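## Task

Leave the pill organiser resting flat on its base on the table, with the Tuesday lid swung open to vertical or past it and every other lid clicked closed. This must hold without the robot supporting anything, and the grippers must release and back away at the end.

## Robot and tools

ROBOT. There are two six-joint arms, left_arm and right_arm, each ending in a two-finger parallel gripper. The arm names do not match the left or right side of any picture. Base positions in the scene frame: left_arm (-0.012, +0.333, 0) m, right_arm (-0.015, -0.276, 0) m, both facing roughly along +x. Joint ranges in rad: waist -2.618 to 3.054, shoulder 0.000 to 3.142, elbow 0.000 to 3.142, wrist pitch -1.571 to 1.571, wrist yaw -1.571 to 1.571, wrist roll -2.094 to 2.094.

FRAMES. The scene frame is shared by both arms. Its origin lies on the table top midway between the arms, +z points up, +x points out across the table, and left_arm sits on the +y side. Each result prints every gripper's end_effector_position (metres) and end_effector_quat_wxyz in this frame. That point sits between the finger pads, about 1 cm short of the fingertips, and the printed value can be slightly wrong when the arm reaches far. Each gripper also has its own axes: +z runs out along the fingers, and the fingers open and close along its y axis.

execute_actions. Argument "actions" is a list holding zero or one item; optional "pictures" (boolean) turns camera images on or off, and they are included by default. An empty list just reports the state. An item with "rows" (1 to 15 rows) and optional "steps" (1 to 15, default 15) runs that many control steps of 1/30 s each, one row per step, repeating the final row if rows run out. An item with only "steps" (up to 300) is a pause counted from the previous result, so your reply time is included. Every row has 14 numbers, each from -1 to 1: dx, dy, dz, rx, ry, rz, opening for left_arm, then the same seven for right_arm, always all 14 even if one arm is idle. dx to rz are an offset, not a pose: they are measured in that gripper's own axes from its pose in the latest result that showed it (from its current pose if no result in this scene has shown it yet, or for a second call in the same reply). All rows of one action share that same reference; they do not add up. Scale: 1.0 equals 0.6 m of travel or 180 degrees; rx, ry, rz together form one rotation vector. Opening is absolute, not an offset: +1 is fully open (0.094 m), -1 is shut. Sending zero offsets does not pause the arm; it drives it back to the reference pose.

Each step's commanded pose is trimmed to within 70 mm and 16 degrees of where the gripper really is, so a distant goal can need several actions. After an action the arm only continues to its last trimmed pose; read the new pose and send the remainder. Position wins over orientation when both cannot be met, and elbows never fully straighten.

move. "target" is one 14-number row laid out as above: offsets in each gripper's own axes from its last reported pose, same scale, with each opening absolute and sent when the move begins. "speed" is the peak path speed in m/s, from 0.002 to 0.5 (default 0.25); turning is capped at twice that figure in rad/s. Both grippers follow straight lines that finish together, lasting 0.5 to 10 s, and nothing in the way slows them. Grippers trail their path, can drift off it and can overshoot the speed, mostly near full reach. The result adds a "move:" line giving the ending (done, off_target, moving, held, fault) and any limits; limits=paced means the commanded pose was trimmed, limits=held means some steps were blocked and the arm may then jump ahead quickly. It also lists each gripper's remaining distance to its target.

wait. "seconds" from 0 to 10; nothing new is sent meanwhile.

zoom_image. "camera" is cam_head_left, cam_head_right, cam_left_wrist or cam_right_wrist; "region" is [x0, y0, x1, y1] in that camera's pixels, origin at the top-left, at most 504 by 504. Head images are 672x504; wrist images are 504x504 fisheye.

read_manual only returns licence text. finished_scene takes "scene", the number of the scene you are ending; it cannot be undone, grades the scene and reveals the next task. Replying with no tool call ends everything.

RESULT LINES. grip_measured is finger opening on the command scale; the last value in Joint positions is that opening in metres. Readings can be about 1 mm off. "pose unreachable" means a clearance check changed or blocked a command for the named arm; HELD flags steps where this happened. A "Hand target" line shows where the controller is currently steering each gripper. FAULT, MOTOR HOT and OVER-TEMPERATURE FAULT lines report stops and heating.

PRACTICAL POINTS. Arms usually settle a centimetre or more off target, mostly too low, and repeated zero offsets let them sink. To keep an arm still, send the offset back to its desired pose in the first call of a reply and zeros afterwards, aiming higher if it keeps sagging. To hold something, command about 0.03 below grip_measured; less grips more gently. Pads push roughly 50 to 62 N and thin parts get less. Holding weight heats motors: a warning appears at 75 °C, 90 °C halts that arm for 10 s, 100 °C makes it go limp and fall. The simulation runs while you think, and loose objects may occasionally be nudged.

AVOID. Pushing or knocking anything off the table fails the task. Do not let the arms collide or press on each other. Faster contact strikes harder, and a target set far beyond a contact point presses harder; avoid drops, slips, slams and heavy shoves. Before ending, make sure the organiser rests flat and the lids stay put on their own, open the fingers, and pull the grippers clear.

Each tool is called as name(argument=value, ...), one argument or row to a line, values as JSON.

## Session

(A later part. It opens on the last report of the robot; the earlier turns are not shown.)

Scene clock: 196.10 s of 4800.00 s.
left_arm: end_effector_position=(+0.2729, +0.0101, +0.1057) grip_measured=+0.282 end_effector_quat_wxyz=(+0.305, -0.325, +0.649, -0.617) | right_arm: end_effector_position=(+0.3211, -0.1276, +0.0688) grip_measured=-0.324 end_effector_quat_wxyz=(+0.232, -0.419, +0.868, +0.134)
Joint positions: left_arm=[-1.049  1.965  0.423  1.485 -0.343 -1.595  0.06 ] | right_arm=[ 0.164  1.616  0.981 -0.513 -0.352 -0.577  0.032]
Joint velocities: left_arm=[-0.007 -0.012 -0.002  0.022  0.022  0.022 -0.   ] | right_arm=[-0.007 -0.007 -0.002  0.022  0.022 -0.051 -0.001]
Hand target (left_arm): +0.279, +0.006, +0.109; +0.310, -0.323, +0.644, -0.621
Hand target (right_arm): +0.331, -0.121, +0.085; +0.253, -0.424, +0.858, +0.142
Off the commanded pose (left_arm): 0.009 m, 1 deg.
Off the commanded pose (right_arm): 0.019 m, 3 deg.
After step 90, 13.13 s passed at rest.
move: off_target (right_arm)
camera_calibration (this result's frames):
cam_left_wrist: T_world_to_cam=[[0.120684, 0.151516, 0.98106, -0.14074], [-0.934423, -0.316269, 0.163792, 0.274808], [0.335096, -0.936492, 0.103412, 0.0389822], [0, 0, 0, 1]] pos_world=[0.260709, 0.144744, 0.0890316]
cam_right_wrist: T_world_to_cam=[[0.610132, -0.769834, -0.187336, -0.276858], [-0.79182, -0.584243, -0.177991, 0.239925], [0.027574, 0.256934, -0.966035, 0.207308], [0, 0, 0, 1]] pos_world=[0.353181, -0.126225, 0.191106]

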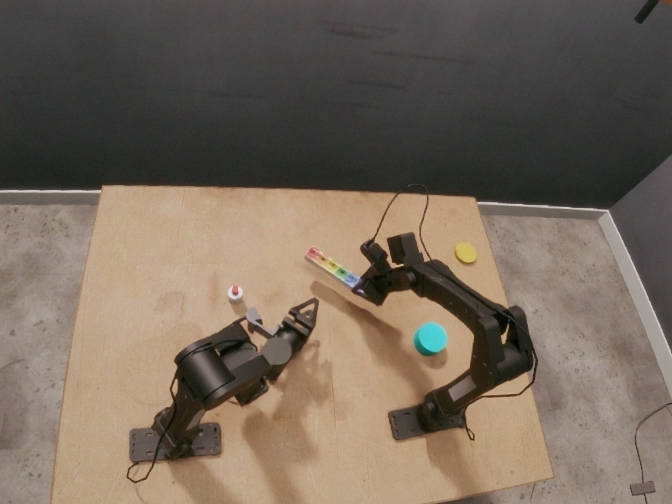

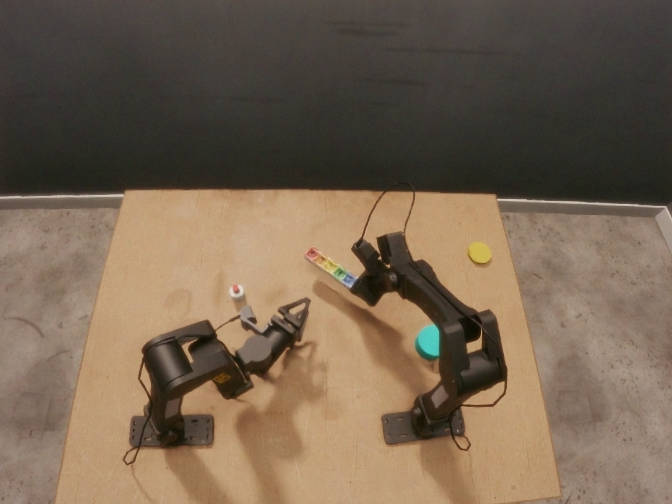

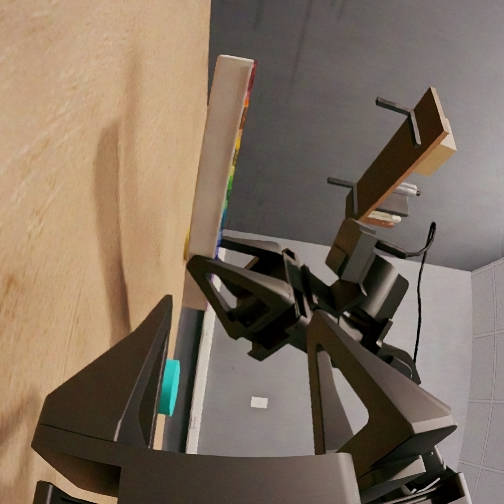

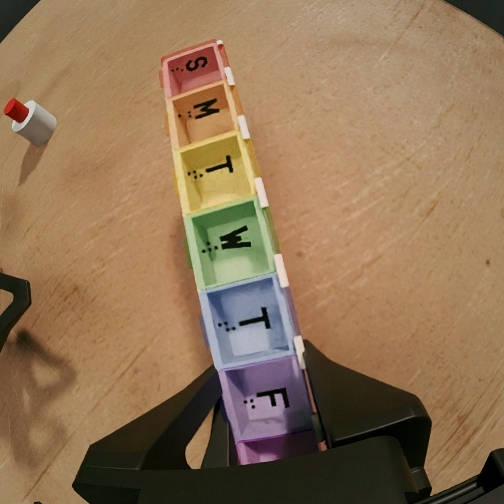

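move(
  target=[-0.045,-0.025,0.15,0,0,0,0.28, -0.03,-0.005,-0.013,0,-0.015,0,-0.4],
  speed=0.1,
)

Scene clock: 233.23 s of 4800.00 s.
left_arm: end_effector_position=(+0.3553, -0.0180, +0.1089) grip_measured=+0.282 end_effector_quat_wxyz=(+0.299, -0.331, +0.653, -0.612) | right_arm: end_effector_position=(+0.3209, -0.1272, +0.0690) grip_measured=-0.324 end_effector_quat_wxyz=(+0.232, -0.414, +0.870, +0.137)
Joint positions: left_arm=[-0.887  2.067  0.735  1.258 -0.18  -1.598  0.06 ] | right_arm=[ 0.164  1.616  0.981 -0.513 -0.354 -0.567  0.032]
Joint velocities: left_arm=[-0.002  0.002 -0.007 -0.037  0.022  0.007  0.001] | right_arm=[-0.027  0.002 -0.012 -0.095 -0.051  0.007  0.001]
Hand target (left_arm): +0.362, -0.021, +0.115; +0.306, -0.324, +0.649, -0.616
Hand target (right_arm): +0.330, -0.121, +0.085; +0.253, -0.415, +0.862, +0.144
Off the commanded pose (left_arm): 0.010 m, 1 deg.
Off the commanded pose (right_arm): 0.020 m, 3 deg.
After step 90, 32.67 s passed at rest.
move: off_target (right_arm)
camera_calibration (this result's frames):
cam_left_wrist: T_world_to_cam=[[0.1408, 0.147318, 0.979016, -0.156636], [-0.930958, -0.316787, 0.181557, 0.339194], [0.336886, -0.936986, 0.0925432, -0.0147436], [0, 0, 0, 1]] pos_world=[0.342797, 0.116713, 0.0931305]
cam_right_wrist: T_world_to_cam=[[0.602834, -0.773827, -0.194376, -0.274149], [-0.797481, -0.57682, -0.176925, 0.242726], [0.0247894, 0.261668, -0.96484, 0.208757], [0, 0, 0, 1]] pos_world=[0.353661, -0.12676, 0.191074]

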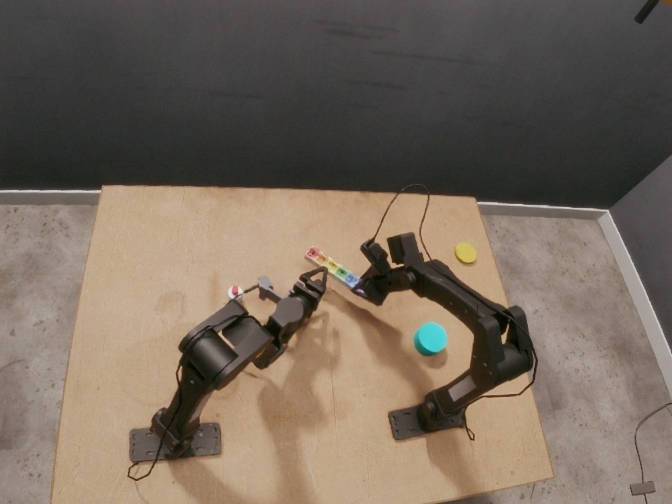

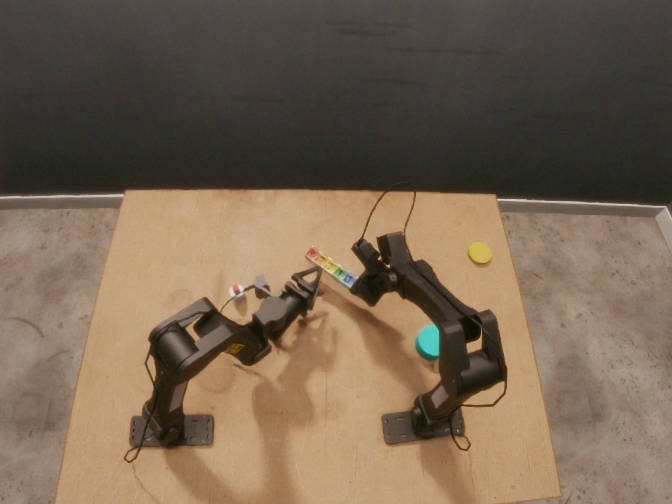

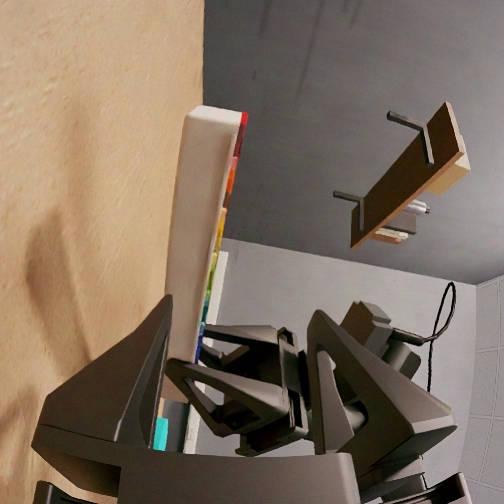

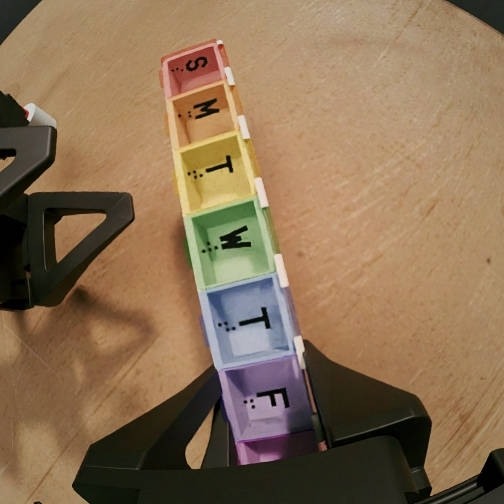

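zoom_image(
  camera="cam_left_wrist",
  region=[140, 100, 280, 340],
)

zoom_image(
  camera="cam_right_wrist",
  region=[90, 120, 270, 260],
)

Region (140, 100, 280, 340) of cam_left_wrist's 504x504 image, scaled by 2.100, with more detail than that image has; it fills the left 294 columns of this view, and the rest is white.

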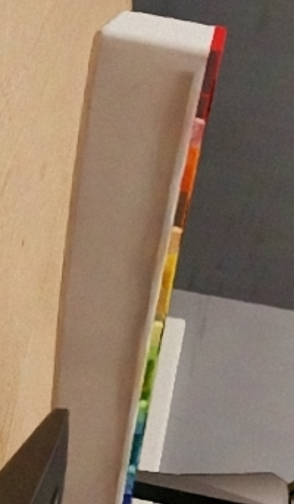

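Region (90, 120, 270, 260) of cam_right_wrist's 504x504 image, scaled by 2.800, with more detail than that image has.

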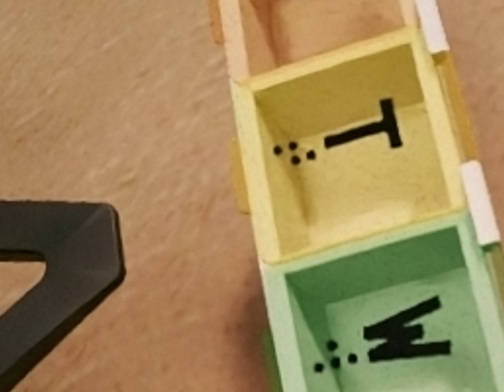

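move(
  target=[-0.009,-0.028,0.0405,0.025,0,0,0.28, -0.03,-0.005,-0.013,0,-0.015,0,-0.4],
  speed=0.05,
)

Scene clock: 259.87 s of 4800.00 s.
left_arm: end_effector_position=(+0.3708, -0.0256, +0.1109) grip_measured=+0.282 end_effector_quat_wxyz=(+0.301, -0.327, +0.642, -0.624) | right_arm: end_effector_position=(+0.3209, -0.1272, +0.0690) grip_measured=-0.324 end_effector_quat_wxyz=(+0.231, -0.410, +0.872, +0.138)
Joint positions: left_arm=[-0.868  2.124  0.804  1.281 -0.159 -1.599  0.06 ] | right_arm=[ 0.164  1.616  0.981 -0.513 -0.354 -0.556  0.032]
Joint velocities: left_arm=[-0.007  0.002  0.027  0.022  0.051 -0.022 -0.   ] | right_arm=[-0.017 -0.012  0.002 -0.095 -0.007 -0.022 -0.001]
Hand target (left_arm): +0.378, -0.028, +0.124; +0.312, -0.318, +0.629, -0.637
Hand target (right_arm): +0.330, -0.121, +0.085; +0.252, -0.411, +0.864, +0.146
Off the commanded pose (left_arm): 0.016 m, 3 deg.
Off the commanded pose (right_arm): 0.020 m, 3 deg.
After step 90, 22.57 s passed at rest.
move: off_target (left_arm, right_arm)
camera_calibration (this result's frames):
cam_left_wrist: T_world_to_cam=[[0.1197, 0.172724, 0.97767, -0.151026], [-0.93537, -0.310476, 0.169372, 0.354021], [0.332798, -0.934757, 0.124397, -0.0292298], [0, 0, 0, 1]] pos_world=[0.358946, 0.108678, 0.0913286]
cam_right_wrist: T_world_to_cam=[[0.595232, -0.778355, -0.199658, -0.271855], [-0.803233, -0.569311, -0.175218, 0.245427], [0.0227141, 0.264667, -0.964072, 0.209758], [0, 0, 0, 1]] pos_world=[0.354188, -0.127391, 0.190947]

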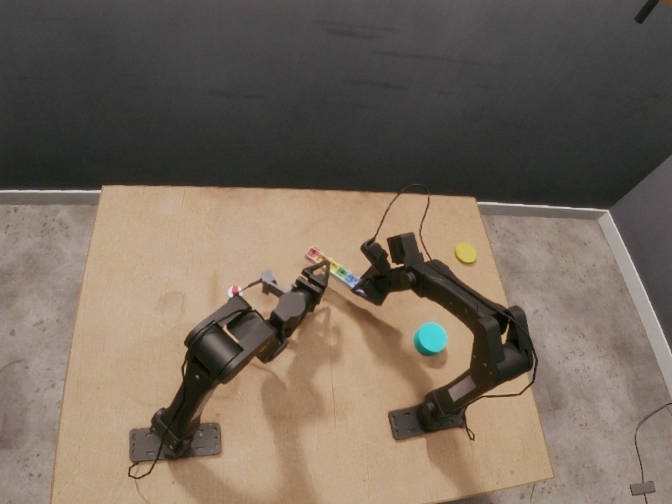

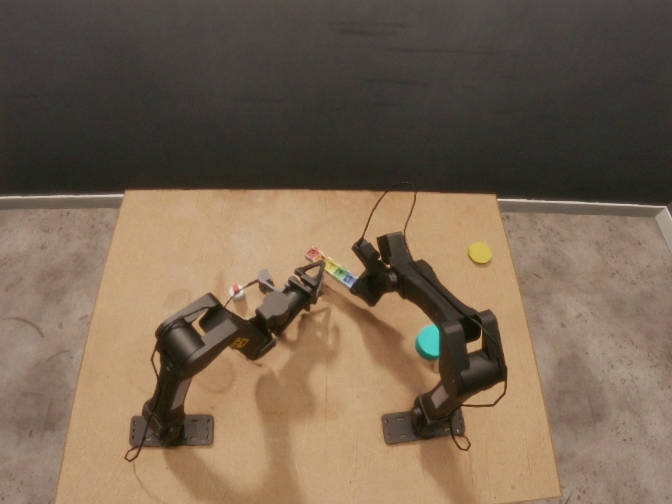

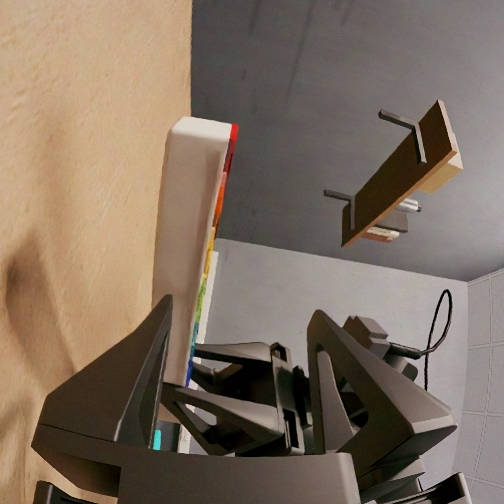

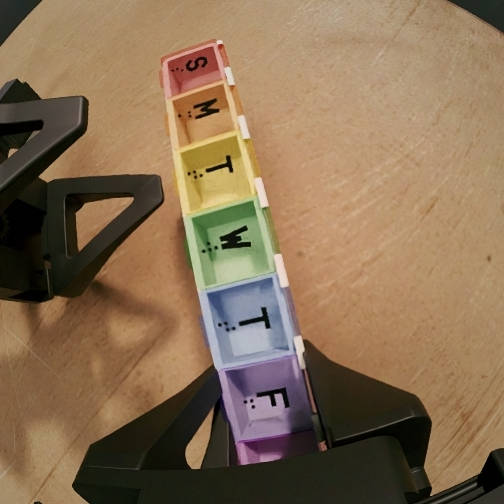

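zoom_image(
  camera="cam_right_wrist",
  region=[110, 130, 250, 240],
)

zoom_image(
  camera="cam_left_wrist",
  region=[130, 190, 270, 330],
)

Region (110, 130, 250, 240) of cam_right_wrist's 504x504 image, scaled by 3.600, with more detail than that image has; it fills the top 396 rows of this view, and the rest is white.

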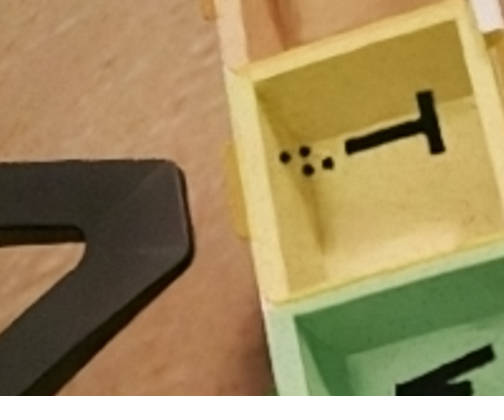

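Region (130, 190, 270, 330) of cam_left_wrist's 504x504 image, scaled by 3.600, with more detail than that image has.

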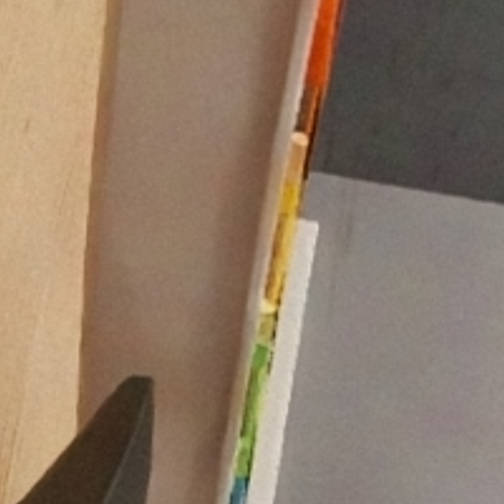

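move(
  target=[-0.004,-0.0225,0.02,0.015,0,0,-0.016, -0.03,-0.005,-0.013,0,-0.015,0,-0.4],
  speed=0.03,
)

Scene clock: 275.17 s of 4800.00 s.
left_arm: end_effector_position=(+0.3731, -0.0294, +0.1132) grip_measured=-0.014 end_effector_quat_wxyz=(+0.299, -0.326, +0.639, -0.629) | right_arm: end_effector_position=(+0.3209, -0.1272, +0.0690) grip_measured=-0.324 end_effector_quat_wxyz=(+0.230, -0.405, +0.874, +0.139)
Joint positions: left_arm=[-0.868  2.134  0.822  1.282 -0.153 -1.602  0.046] | right_arm=[ 0.164  1.616  0.981 -0.513 -0.354 -0.546  0.032]
Joint velocities: left_arm=[-0.002 -0.002  0.002 -0.007 -0.051  0.066 -0.001] | right_arm=[ 0.007  0.002  0.027 -0.007 -0.037  0.007  0.001]
Hand target (left_arm): +0.382, -0.030, +0.124; +0.309, -0.320, +0.627, -0.639
Hand target (right_arm): +0.330, -0.121, +0.085; +0.252, -0.406, +0.866, +0.147
Off the commanded pose (left_arm): 0.014 m, 2 deg.
Off the commanded pose (right_arm): 0.020 m, 3 deg.
After step 90, 11.27 s passed at rest.
move: off_target (left_arm, right_arm)
camera_calibration (this result's frames):
cam_left_wrist: T_world_to_cam=[[0.115925, 0.182143, 0.976414, -0.151047], [-0.937913, -0.303489, 0.167968, 0.355906], [0.326925, -0.935264, 0.135653, -0.0330222], [0, 0, 0, 1]] pos_world=[0.362115, 0.104641, 0.0921835]
cam_right_wrist: T_world_to_cam=[[0.58775, -0.78279, -0.204425, -0.269689], [-0.808774, -0.561975, -0.173406, 0.248013], [0.0208588, 0.267252, -0.963401, 0.210635], [0, 0, 0, 1]] pos_world=[0.354703, -0.128026, 0.190802]

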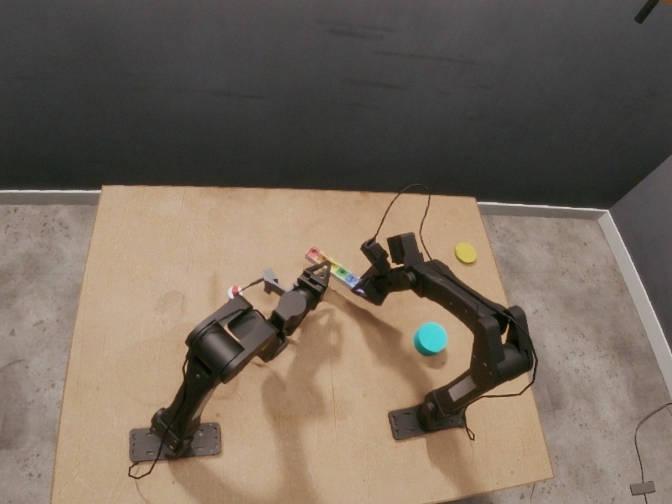

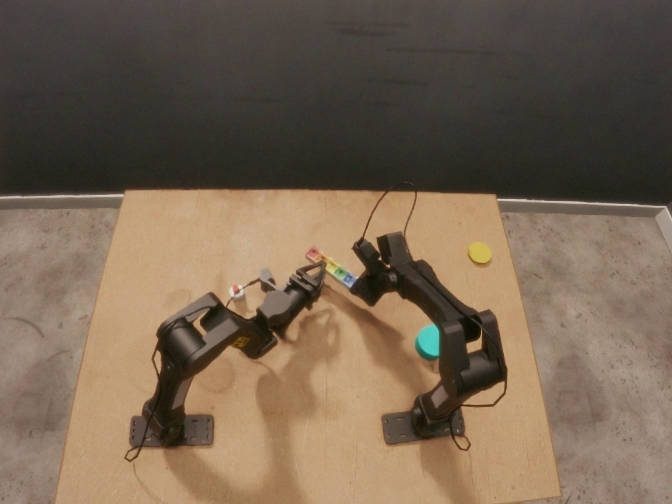

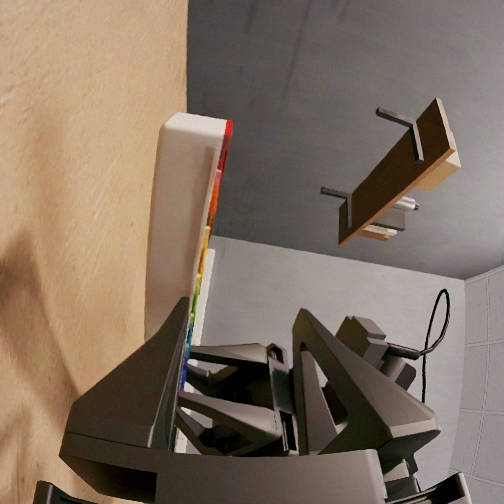

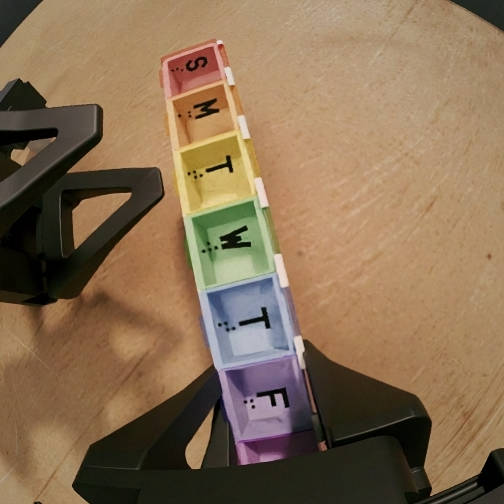

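zoom_image(
  camera="cam_right_wrist",
  region=[110, 130, 250, 240],
)

zoom_image(
  camera="cam_left_wrist",
  region=[140, 200, 260, 340],
)

Region (110, 130, 250, 240) of cam_right_wrist's 504x504 image, scaled by 3.600, with more detail than that image has; it fills the top 396 rows of this view, and the rest is white.

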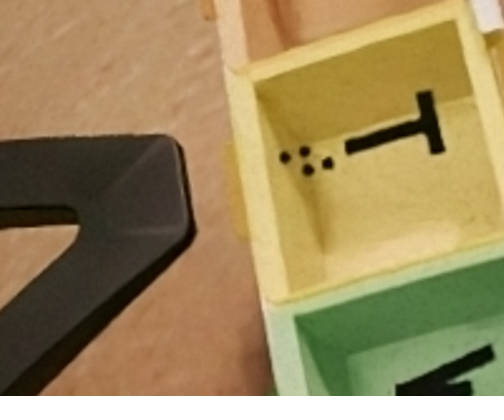

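Region (140, 200, 260, 340) of cam_left_wrist's 504x504 image, scaled by 3.600, with more detail than that image has; it fills the left 432 columns of this view, and the rest is white.

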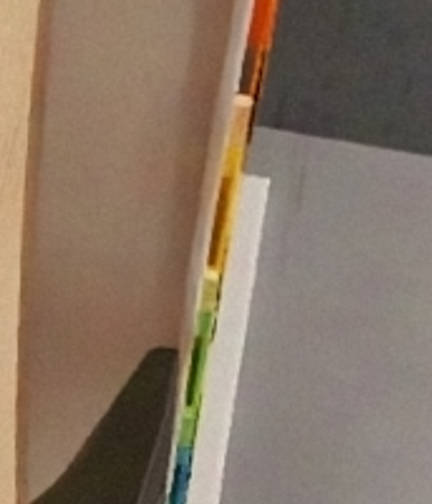

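move(
  target=[-0.007,-0.019,0.0257,0.012,0,0,0.06, -0.03,-0.005,-0.013,0,-0.015,-0.003,-0.4],
  speed=0.03,
)

zoom_image(
  camera="cam_right_wrist",
  region=[110, 130, 250, 240],
)

zoom_image(
  camera="cam_left_wrist",
  region=[140, 200, 260, 340],
)

Scene clock: 292.57 s of 4800.00 s.
left_arm: end_effector_position=(+0.3802, -0.0326, +0.1158) grip_measured=+0.058 end_effector_quat_wxyz=(+0.299, -0.325, +0.635, -0.635) | right_arm: end_effector_position=(+0.3209, -0.1272, +0.0690) grip_measured=-0.324 end_effector_quat_wxyz=(+0.230, -0.404, +0.874, +0.140)
Joint positions: left_arm=[-0.859  2.15   0.854  1.279 -0.142 -1.607  0.05 ] | right_arm=[ 0.164  1.616  0.981 -0.513 -0.354 -0.543  0.032]
Joint velocities: left_arm=[ 0.002  0.007  0.007 -0.022 -0.037 -0.022 -0.002] | right_arm=[-0.012 -0.007 -0.002 -0.066 -0.022 -0.007 -0.001]
Hand target (left_arm): +0.388, -0.035, +0.124; +0.305, -0.320, +0.627, -0.641
Hand target (right_arm): +0.330, -0.121, +0.085; +0.252, -0.406, +0.866, +0.147
Off the commanded pose (left_arm): 0.012 m, 2 deg.
Off the commanded pose (right_arm): 0.020 m, 3 deg.
After step 90, 13.37 s passed at rest.
move: off_target (left_arm, right_arm)
camera_calibration (this result's frames):
cam_left_wrist: T_world_to_cam=[[0.110427, 0.194202, 0.974726, -0.151183], [-0.939459, -0.299691, 0.166141, 0.362049], [0.324381, -0.934062, 0.14935, -0.0391682], [0, 0, 0, 1]] pos_world=[0.36953, 0.101277, 0.0930609]
cam_right_wrist: T_world_to_cam=[[0.585147, -0.784307, -0.20607, -0.268933], [-0.810675, -0.559426, -0.172768, 0.248903], [0.0202223, 0.268151, -0.963165, 0.210938], [0, 0, 0, 1]] pos_world=[0.35488, -0.128247, 0.190751]

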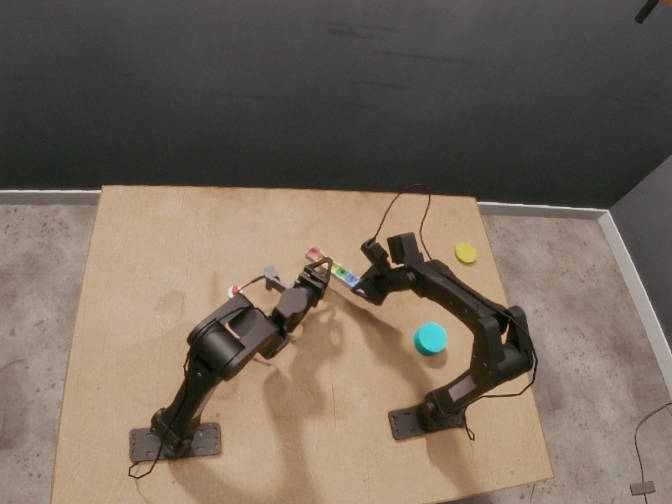

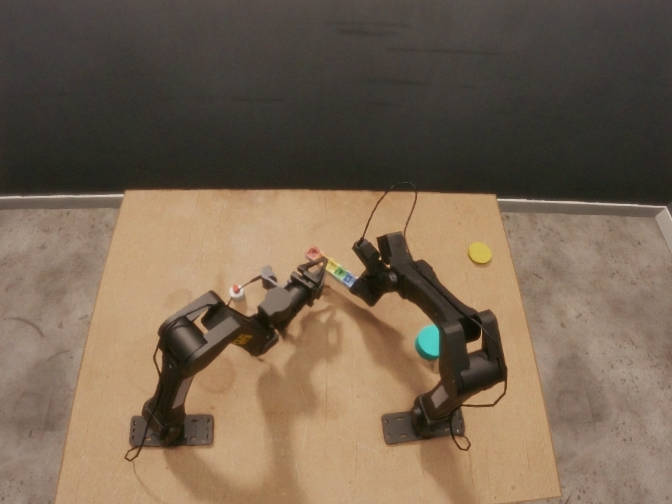

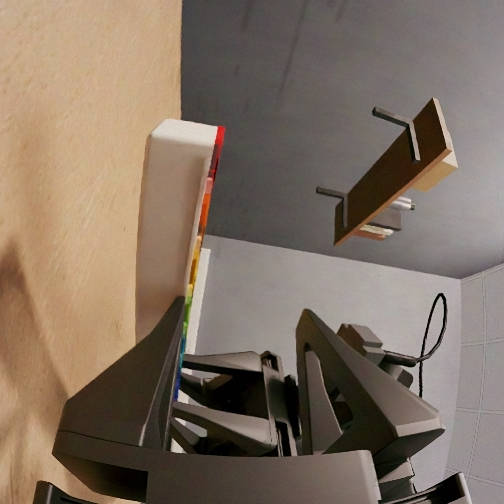

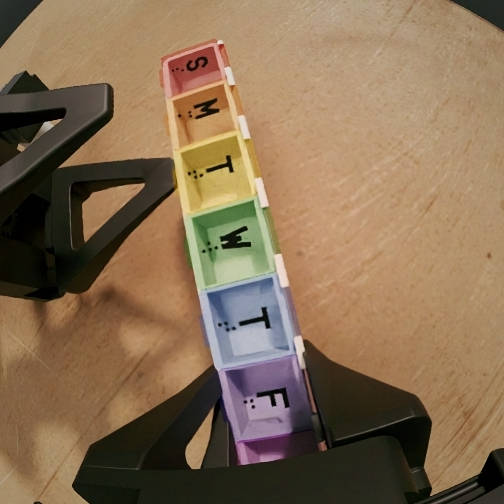

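Region (110, 130, 250, 240) of cam_right_wrist's 504x504 image, scaled by 3.600, with more detail than that image has; it fills the top 396 rows of this view, and the rest is white.

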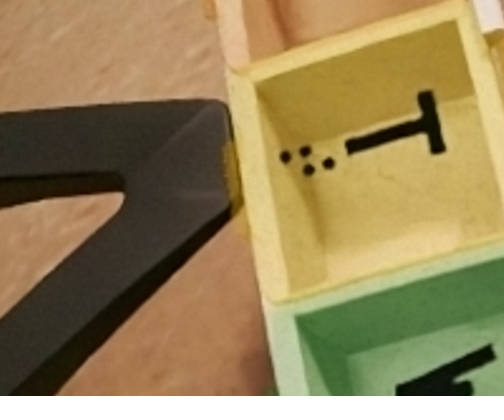

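Region (140, 200, 260, 340) of cam_left_wrist's 504x504 image, scaled by 3.600, with more detail than that image has; it fills the left 432 columns of this view, and the rest is white.

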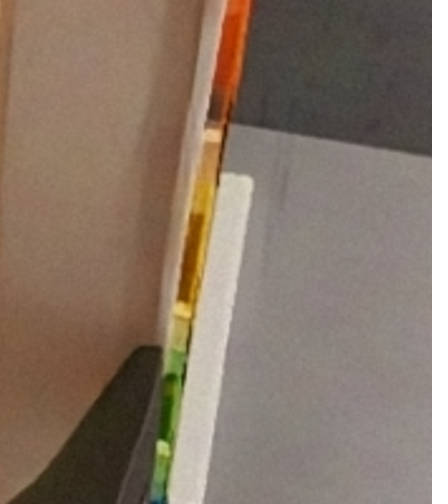

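execute_actions(
  actions=[
    {"rows":[[-0.005,-0.014,0.0135,0.012,0,0,0.0, -0.03,-0.005,-0.013,0,-0.015,-0.002,-0.4],[-0.005,-0.014,0.0135,0.012,0,0,0.0, -0.03,-0.005,-0.013,0,-0.015,-0.002,-0.4],[-0.005,-0.014,0.0135,0.012,0,0,-0.04, -0.03,-0.005,-0.013,0,-0.015,-0.002,-0.4],[-0.005,-0.014,0.0135,0.012,0,0,-0.04, -0.03,-0.005,-0.013,0,-0.015,-0.002,-0.4],[-0.005,-0.014,0.0135,0.012,0,0,-0.08, -0.03,-0.005,-0.013,0,-0.015,-0.002,-0.4],[-0.005,-0.014,0.0135,0.012,0,0,-0.08, -0.03,-0.005,-0.013,0,-0.015,-0.002,-0.4],[-0.005,-0.014,0.0135,0.012,0,0,-0.12, -0.03,-0.005,-0.013,0,-0.015,-0.002,-0.4],[-0.005,-0.014,0.0135,0.012,0,0,-0.12, -0.03,-0.005,-0.013,0,-0.015,-0.002,-0.4],[-0.005,-0.014,0.0135,0.012,0,0,-0.16, -0.03,-0.005,-0.013,0,-0.015,-0.002,-0.4],[-0.005,-0.014,0.0135,0.012,0,0,-0.16, -0.03,-0.005,-0.013,0,-0.015,-0.002,-0.4],[-0.005,-0.014,0.0135,0.012,0,0,-0.2, -0.03,-0.005,-0.013,0,-0.015,-0.002,-0.4]],"steps":15},
  ],
)

zoom_image(
  camera="cam_right_wrist",
  region=[90, 100, 270, 240],
)

zoom_image(
  camera="cam_left_wrist",
  region=[140, 200, 260, 340],
)

Scene clock: 305.37 s of 4800.00 s.
left_arm: end_effector_position=(+0.3803, -0.0325, +0.1096) grip_measured=-0.198 end_effector_quat_wxyz=(+0.296, -0.325, +0.638, -0.631) | right_arm: end_effector_position=(+0.3209, -0.1271, +0.0690) grip_measured=-0.324 end_effector_quat_wxyz=(+0.230, -0.402, +0.875, +0.140)
Joint positions: left_arm=[-0.857  2.163  0.854  1.282 -0.137 -1.607  0.038] | right_arm=[ 0.164  1.616  0.981 -0.513 -0.355 -0.539  0.032]
Joint velocities: left_arm=[ 0.017 -0.002 -0.007  0.139 -0.11  -0.081 -0.001] | right_arm=[-0.002 -0.012 -0.017  0.066 -0.081 -0.007  0.   ]
Hand target (left_arm): +0.388, -0.034, +0.124; +0.305, -0.319, +0.623, -0.646
Hand target (right_arm): +0.331, -0.121, +0.085; +0.251, -0.403, +0.867, +0.148
Off the commanded pose (left_arm): 0.017 m, 3 deg.
Off the commanded pose (right_arm): 0.020 m, 3 deg.
Steps of this call (steps 1 to 90: nothing new was sent; then 9.30 s passed at rest; steps 91 to 105: all 15 steps of this action). Readings (end_effector_position):
91: left_arm (+0.3801, -0.0327, +0.1158) | right_arm (+0.3209, -0.1272, +0.0690)
92: left_arm (+0.3801, -0.0327, +0.1152) | right_arm (+0.3209, -0.1271, +0.0690)
94: left_arm (+0.3802, -0.0326, +0.1130) | right_arm (+0.3209, -0.1271, +0.0690)
98: left_arm (+0.3804, -0.0323, +0.1096) | right_arm (+0.3209, -0.1271, +0.0690)
105: the state above
camera_calibration (this result's frames):
cam_left_wrist: T_world_to_cam=[[0.1188, 0.187052, 0.97514, -0.148606], [-0.939016, -0.298019, 0.171565, 0.362507], [0.322702, -0.936054, 0.140241, -0.0366115], [0, 0, 0, 1]] pos_world=[0.369869, 0.101561, 0.0878524]
cam_right_wrist: T_world_to_cam=[[0.582352, -0.785821, -0.20821, -0.268016], [-0.812705, -0.556657, -0.172172, 0.249883], [0.0193952, 0.269478, -0.962811, 0.211353], [0, 0, 0, 1]] pos_world=[0.355061, -0.128468, 0.190712]

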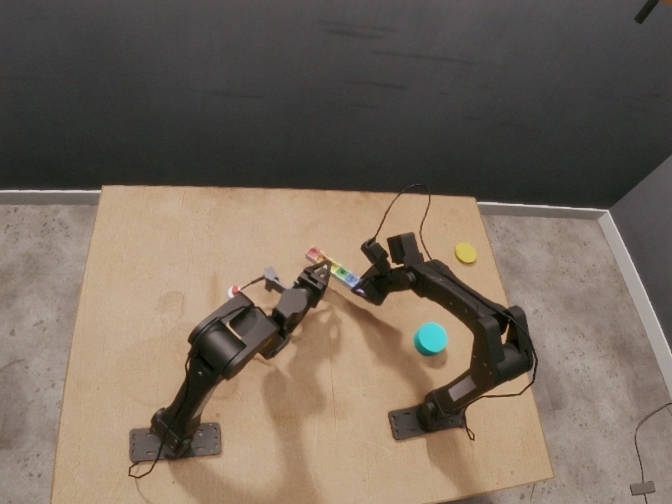

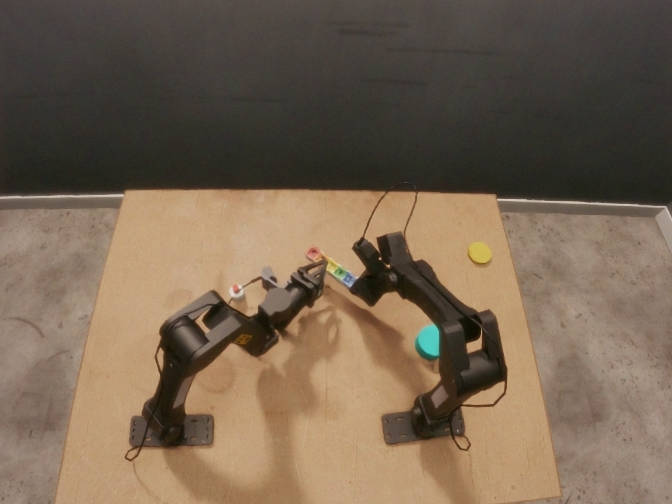

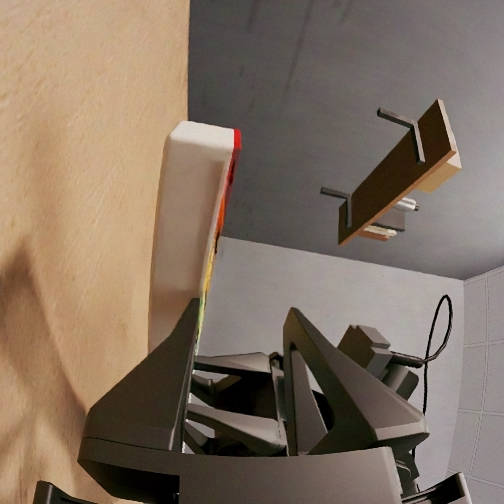

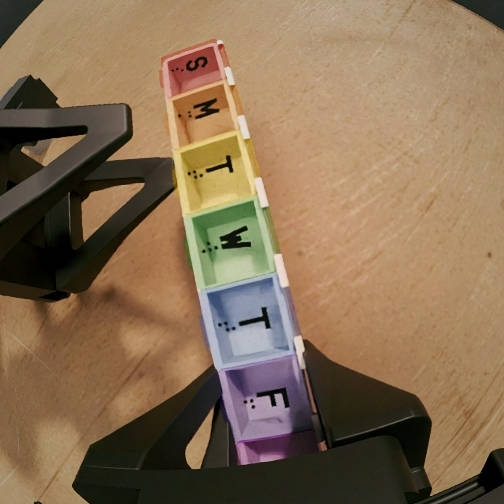

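Region (90, 100, 270, 240) of cam_right_wrist's 504x504 image, scaled by 2.800, with more detail than that image has.

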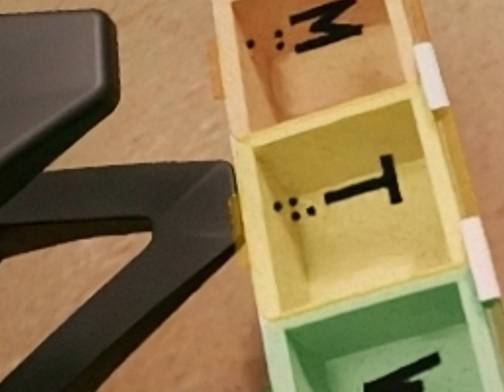

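Region (140, 200, 260, 340) of cam_left_wrist's 504x504 image, scaled by 3.600, with more detail than that image has; it fills the left 432 columns of this view, and the rest is white.

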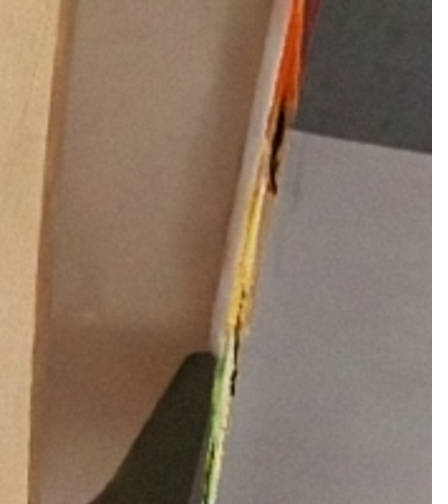

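move(
  target=[-0.006,-0.055,0.013,0.015,0,0,-0.2, -0.03,-0.005,-0.013,0,-0.015,-0.002,-0.4],
  speed=0.02,
)

zoom_image(
  camera="cam_right_wrist",
  region=[90, 100, 270, 240],
)

Scene clock: 312.07 s of 4800.00 s.
left_arm: end_effector_position=(+0.3813, -0.0312, +0.1098) grip_measured=-0.198 end_effector_quat_wxyz=(+0.292, -0.329, +0.646, -0.624) | right_arm: end_effector_position=(+0.3209, -0.1270, +0.0690) grip_measured=-0.324 end_effector_quat_wxyz=(+0.230, -0.400, +0.876, +0.141)
Joint positions: left_arm=[-0.851  2.141  0.854  1.236 -0.13  -1.612  0.038] | right_arm=[ 0.164  1.616  0.981 -0.513 -0.355 -0.535  0.032]
Joint velocities: left_arm=[ 0.002 -0.012 -0.012 -0.007 -0.081 -0.007 -0.001] | right_arm=[-0.022 -0.002 -0.007  0.051  0.022  0.007 -0.001]
Hand target (left_arm): +0.389, -0.033, +0.143; +0.304, -0.318, +0.623, -0.646
Hand target (right_arm): +0.331, -0.121, +0.085; +0.251, -0.401, +0.868, +0.149
Off the commanded pose (left_arm): 0.034 m, 4 deg.
Off the commanded pose (right_arm): 0.020 m, 3 deg.
After step 90, 1.73 s passed at rest.
move: off_target (left_arm, right_arm)
camera_calibration (this result's frames):
cam_left_wrist: T_world_to_cam=[[0.138192, 0.174073, 0.974988, -0.156937], [-0.936031, -0.298741, 0.186007, 0.36102], [0.323648, -0.938324, 0.121654, -0.0341699], [0, 0, 0, 1]] pos_world=[0.370673, 0.103108, 0.0900166]
cam_right_wrist: T_world_to_cam=[[0.579549, -0.787323, -0.210347, -0.267094], [-0.814726, -0.553883, -0.171568, 0.250858], [0.0185714, 0.270807, -0.962454, 0.211766], [0, 0, 0, 1]] pos_world=[0.355242, -0.128691, 0.190672]

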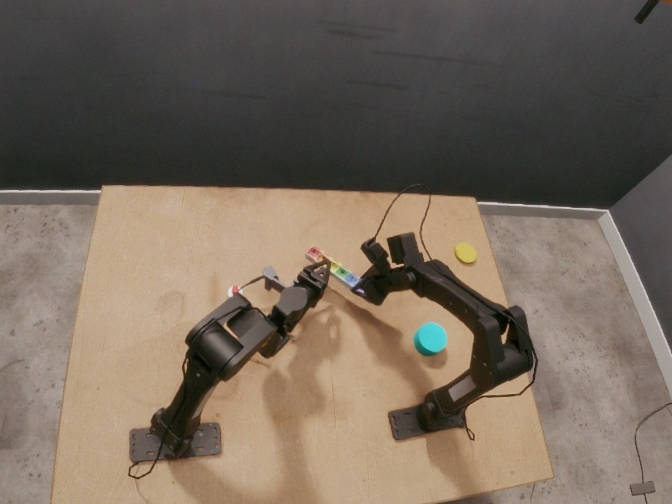

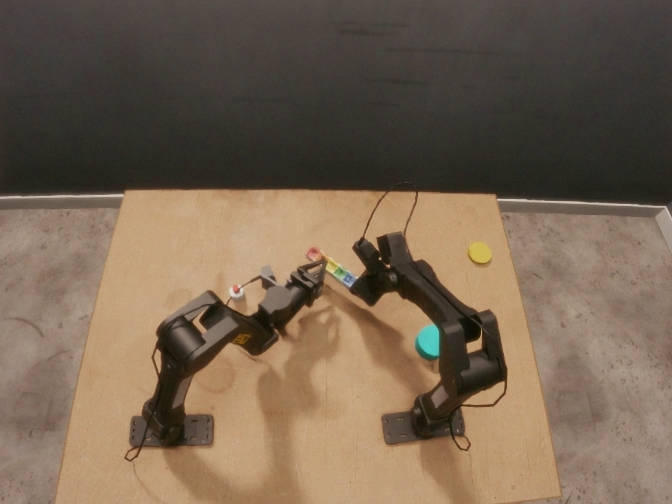

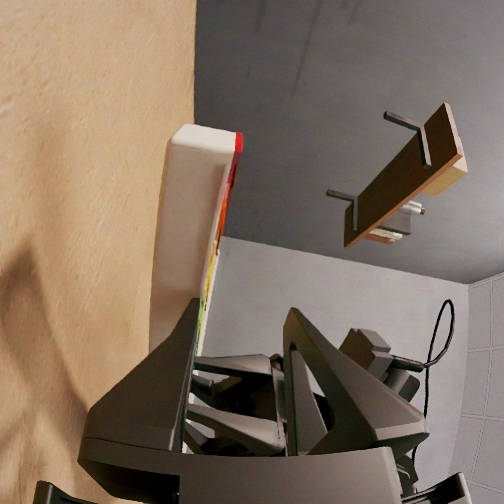

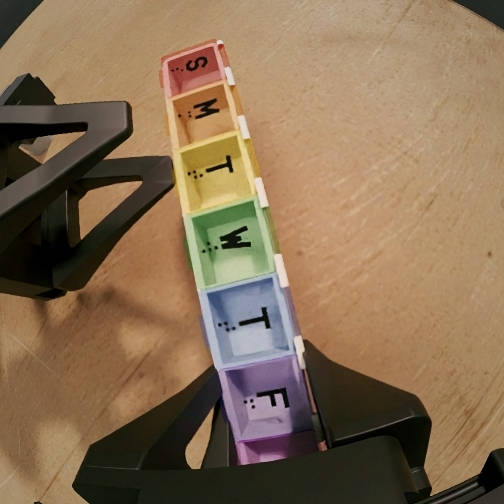

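Region (90, 100, 270, 240) of cam_right_wrist's 504x504 image, scaled by 2.800, with more detail than that image has.

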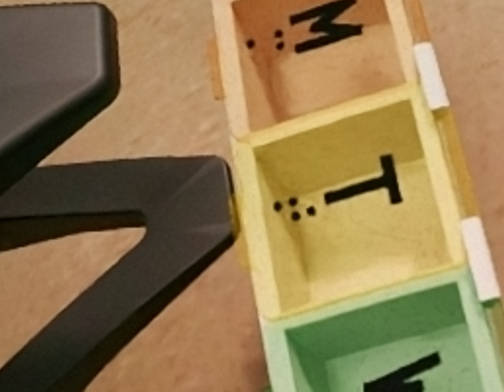

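zoom_image(
  camera="cam_right_wrist",
  region=[150, 140, 210, 210],
)

zoom_image(
  camera="cam_left_wrist",
  region=[170, 220, 250, 320],
)

Region (150, 140, 210, 210) of cam_right_wrist's 504x504 image, scaled by 7.200, with more detail than that image has; it fills the left 432 columns of this view, and the rest is white.

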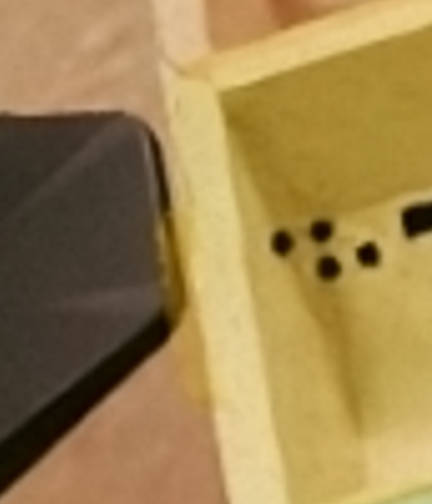

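Region (170, 220, 250, 320) of cam_left_wrist's 504x504 image, scaled by 5.040, with more detail than that image has; it fills the left 403 columns of this view, and the rest is white.

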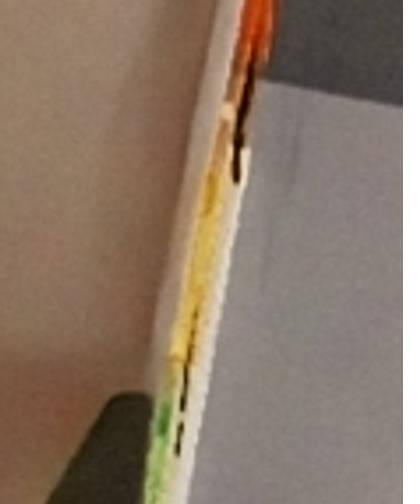

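move(
  target=[0.006,-0.01,0.022,0.02,0,0,-0.17, -0.03,-0.005,-0.013,0,-0.015,-0.002,-0.4],
  speed=0.02,
)

zoom_image(
  camera="cam_right_wrist",
  region=[130, 120, 230, 230],
)

Scene clock: 326.40 s of 4800.00 s.
left_arm: end_effector_position=(+0.3842, -0.0343, +0.0977) grip_measured=-0.172 end_effector_quat_wxyz=(+0.290, -0.330, +0.644, -0.626) | right_arm: end_effector_position=(+0.3213, -0.1281, +0.0689) grip_measured=-0.324 end_effector_quat_wxyz=(+0.229, -0.393, +0.879, +0.141)
Joint positions: left_arm=[-0.851  2.197  0.874  1.276 -0.13  -1.617  0.039] | right_arm=[ 0.162  1.616  0.981 -0.513 -0.353 -0.522  0.032]
Joint velocities: left_arm=[ 0.007 -0.012  0.022 -0.037 -0.066 -0.066 -0.001] | right_arm=[-0.007 -0.007  0.007 -0.081  0.007  0.037  0.001]
Hand target (left_arm): +0.389, -0.041, +0.115; +0.301, -0.320, +0.626, -0.644
Hand target (right_arm): +0.331, -0.121, +0.085; +0.251, -0.400, +0.869, +0.149
Off the commanded pose (left_arm): 0.020 m, 3 deg.
Off the commanded pose (right_arm): 0.020 m, 3 deg.
After step 90, 9.50 s passed at rest.
move: off_target (left_arm, right_arm)
camera_calibration (this result's frames):
cam_left_wrist: T_world_to_cam=[[0.139112, 0.17999, 0.973782, -0.145026], [-0.9359, -0.297471, 0.188683, 0.364847], [0.323633, -0.937611, 0.127071, -0.0370557], [0, 0, 0, 1]] pos_world=[0.373628, 0.099891, 0.077092]
cam_right_wrist: T_world_to_cam=[[0.566659, -0.795324, -0.215308, -0.264767], [-0.823771, -0.541354, -0.168339, 0.254915], [0.0173262, 0.272755, -0.961928, 0.212557], [0, 0, 0, 1]] pos_world=[0.356341, -0.130552, 0.19037]

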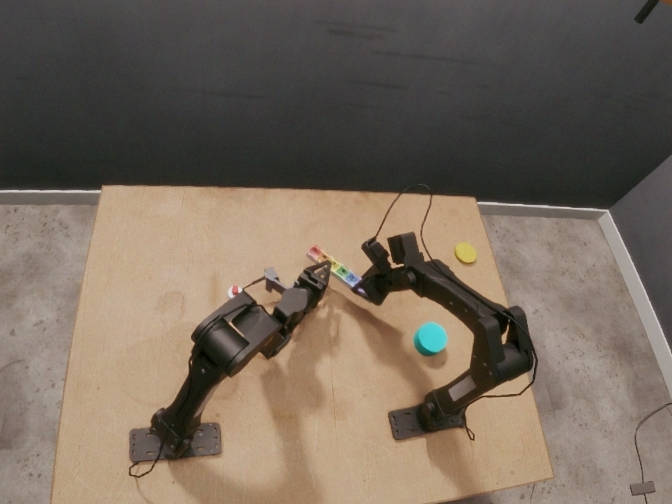

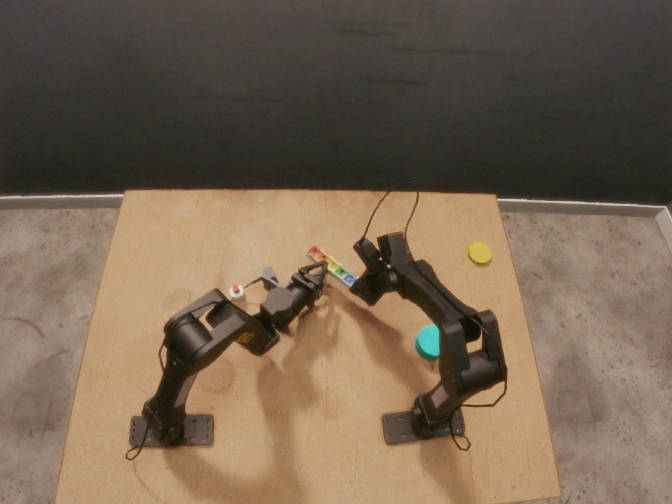

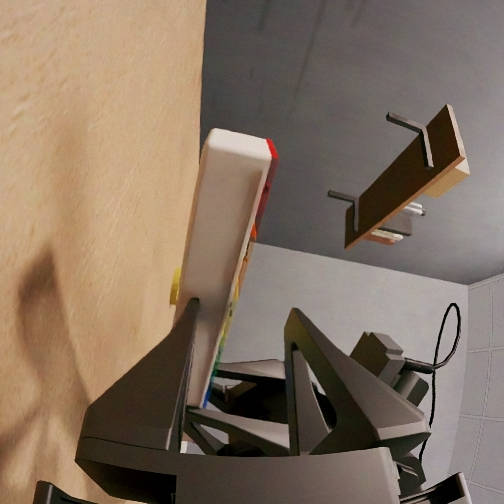

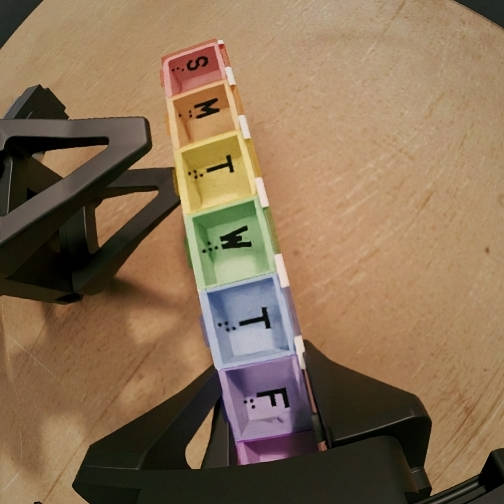

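Region (130, 120, 230, 230) of cam_right_wrist's 504x504 image, scaled by 4.582, with more detail than that image has; it fills the left 458 columns of this view, and the rest is white.

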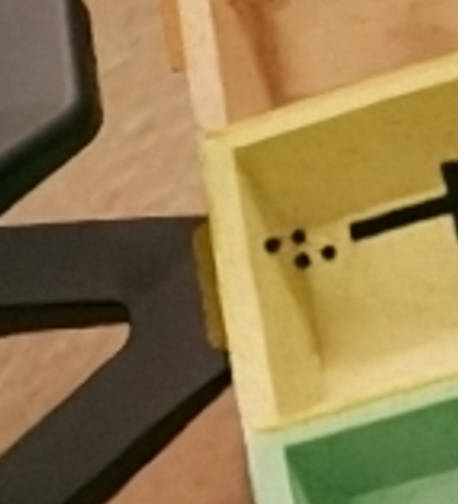

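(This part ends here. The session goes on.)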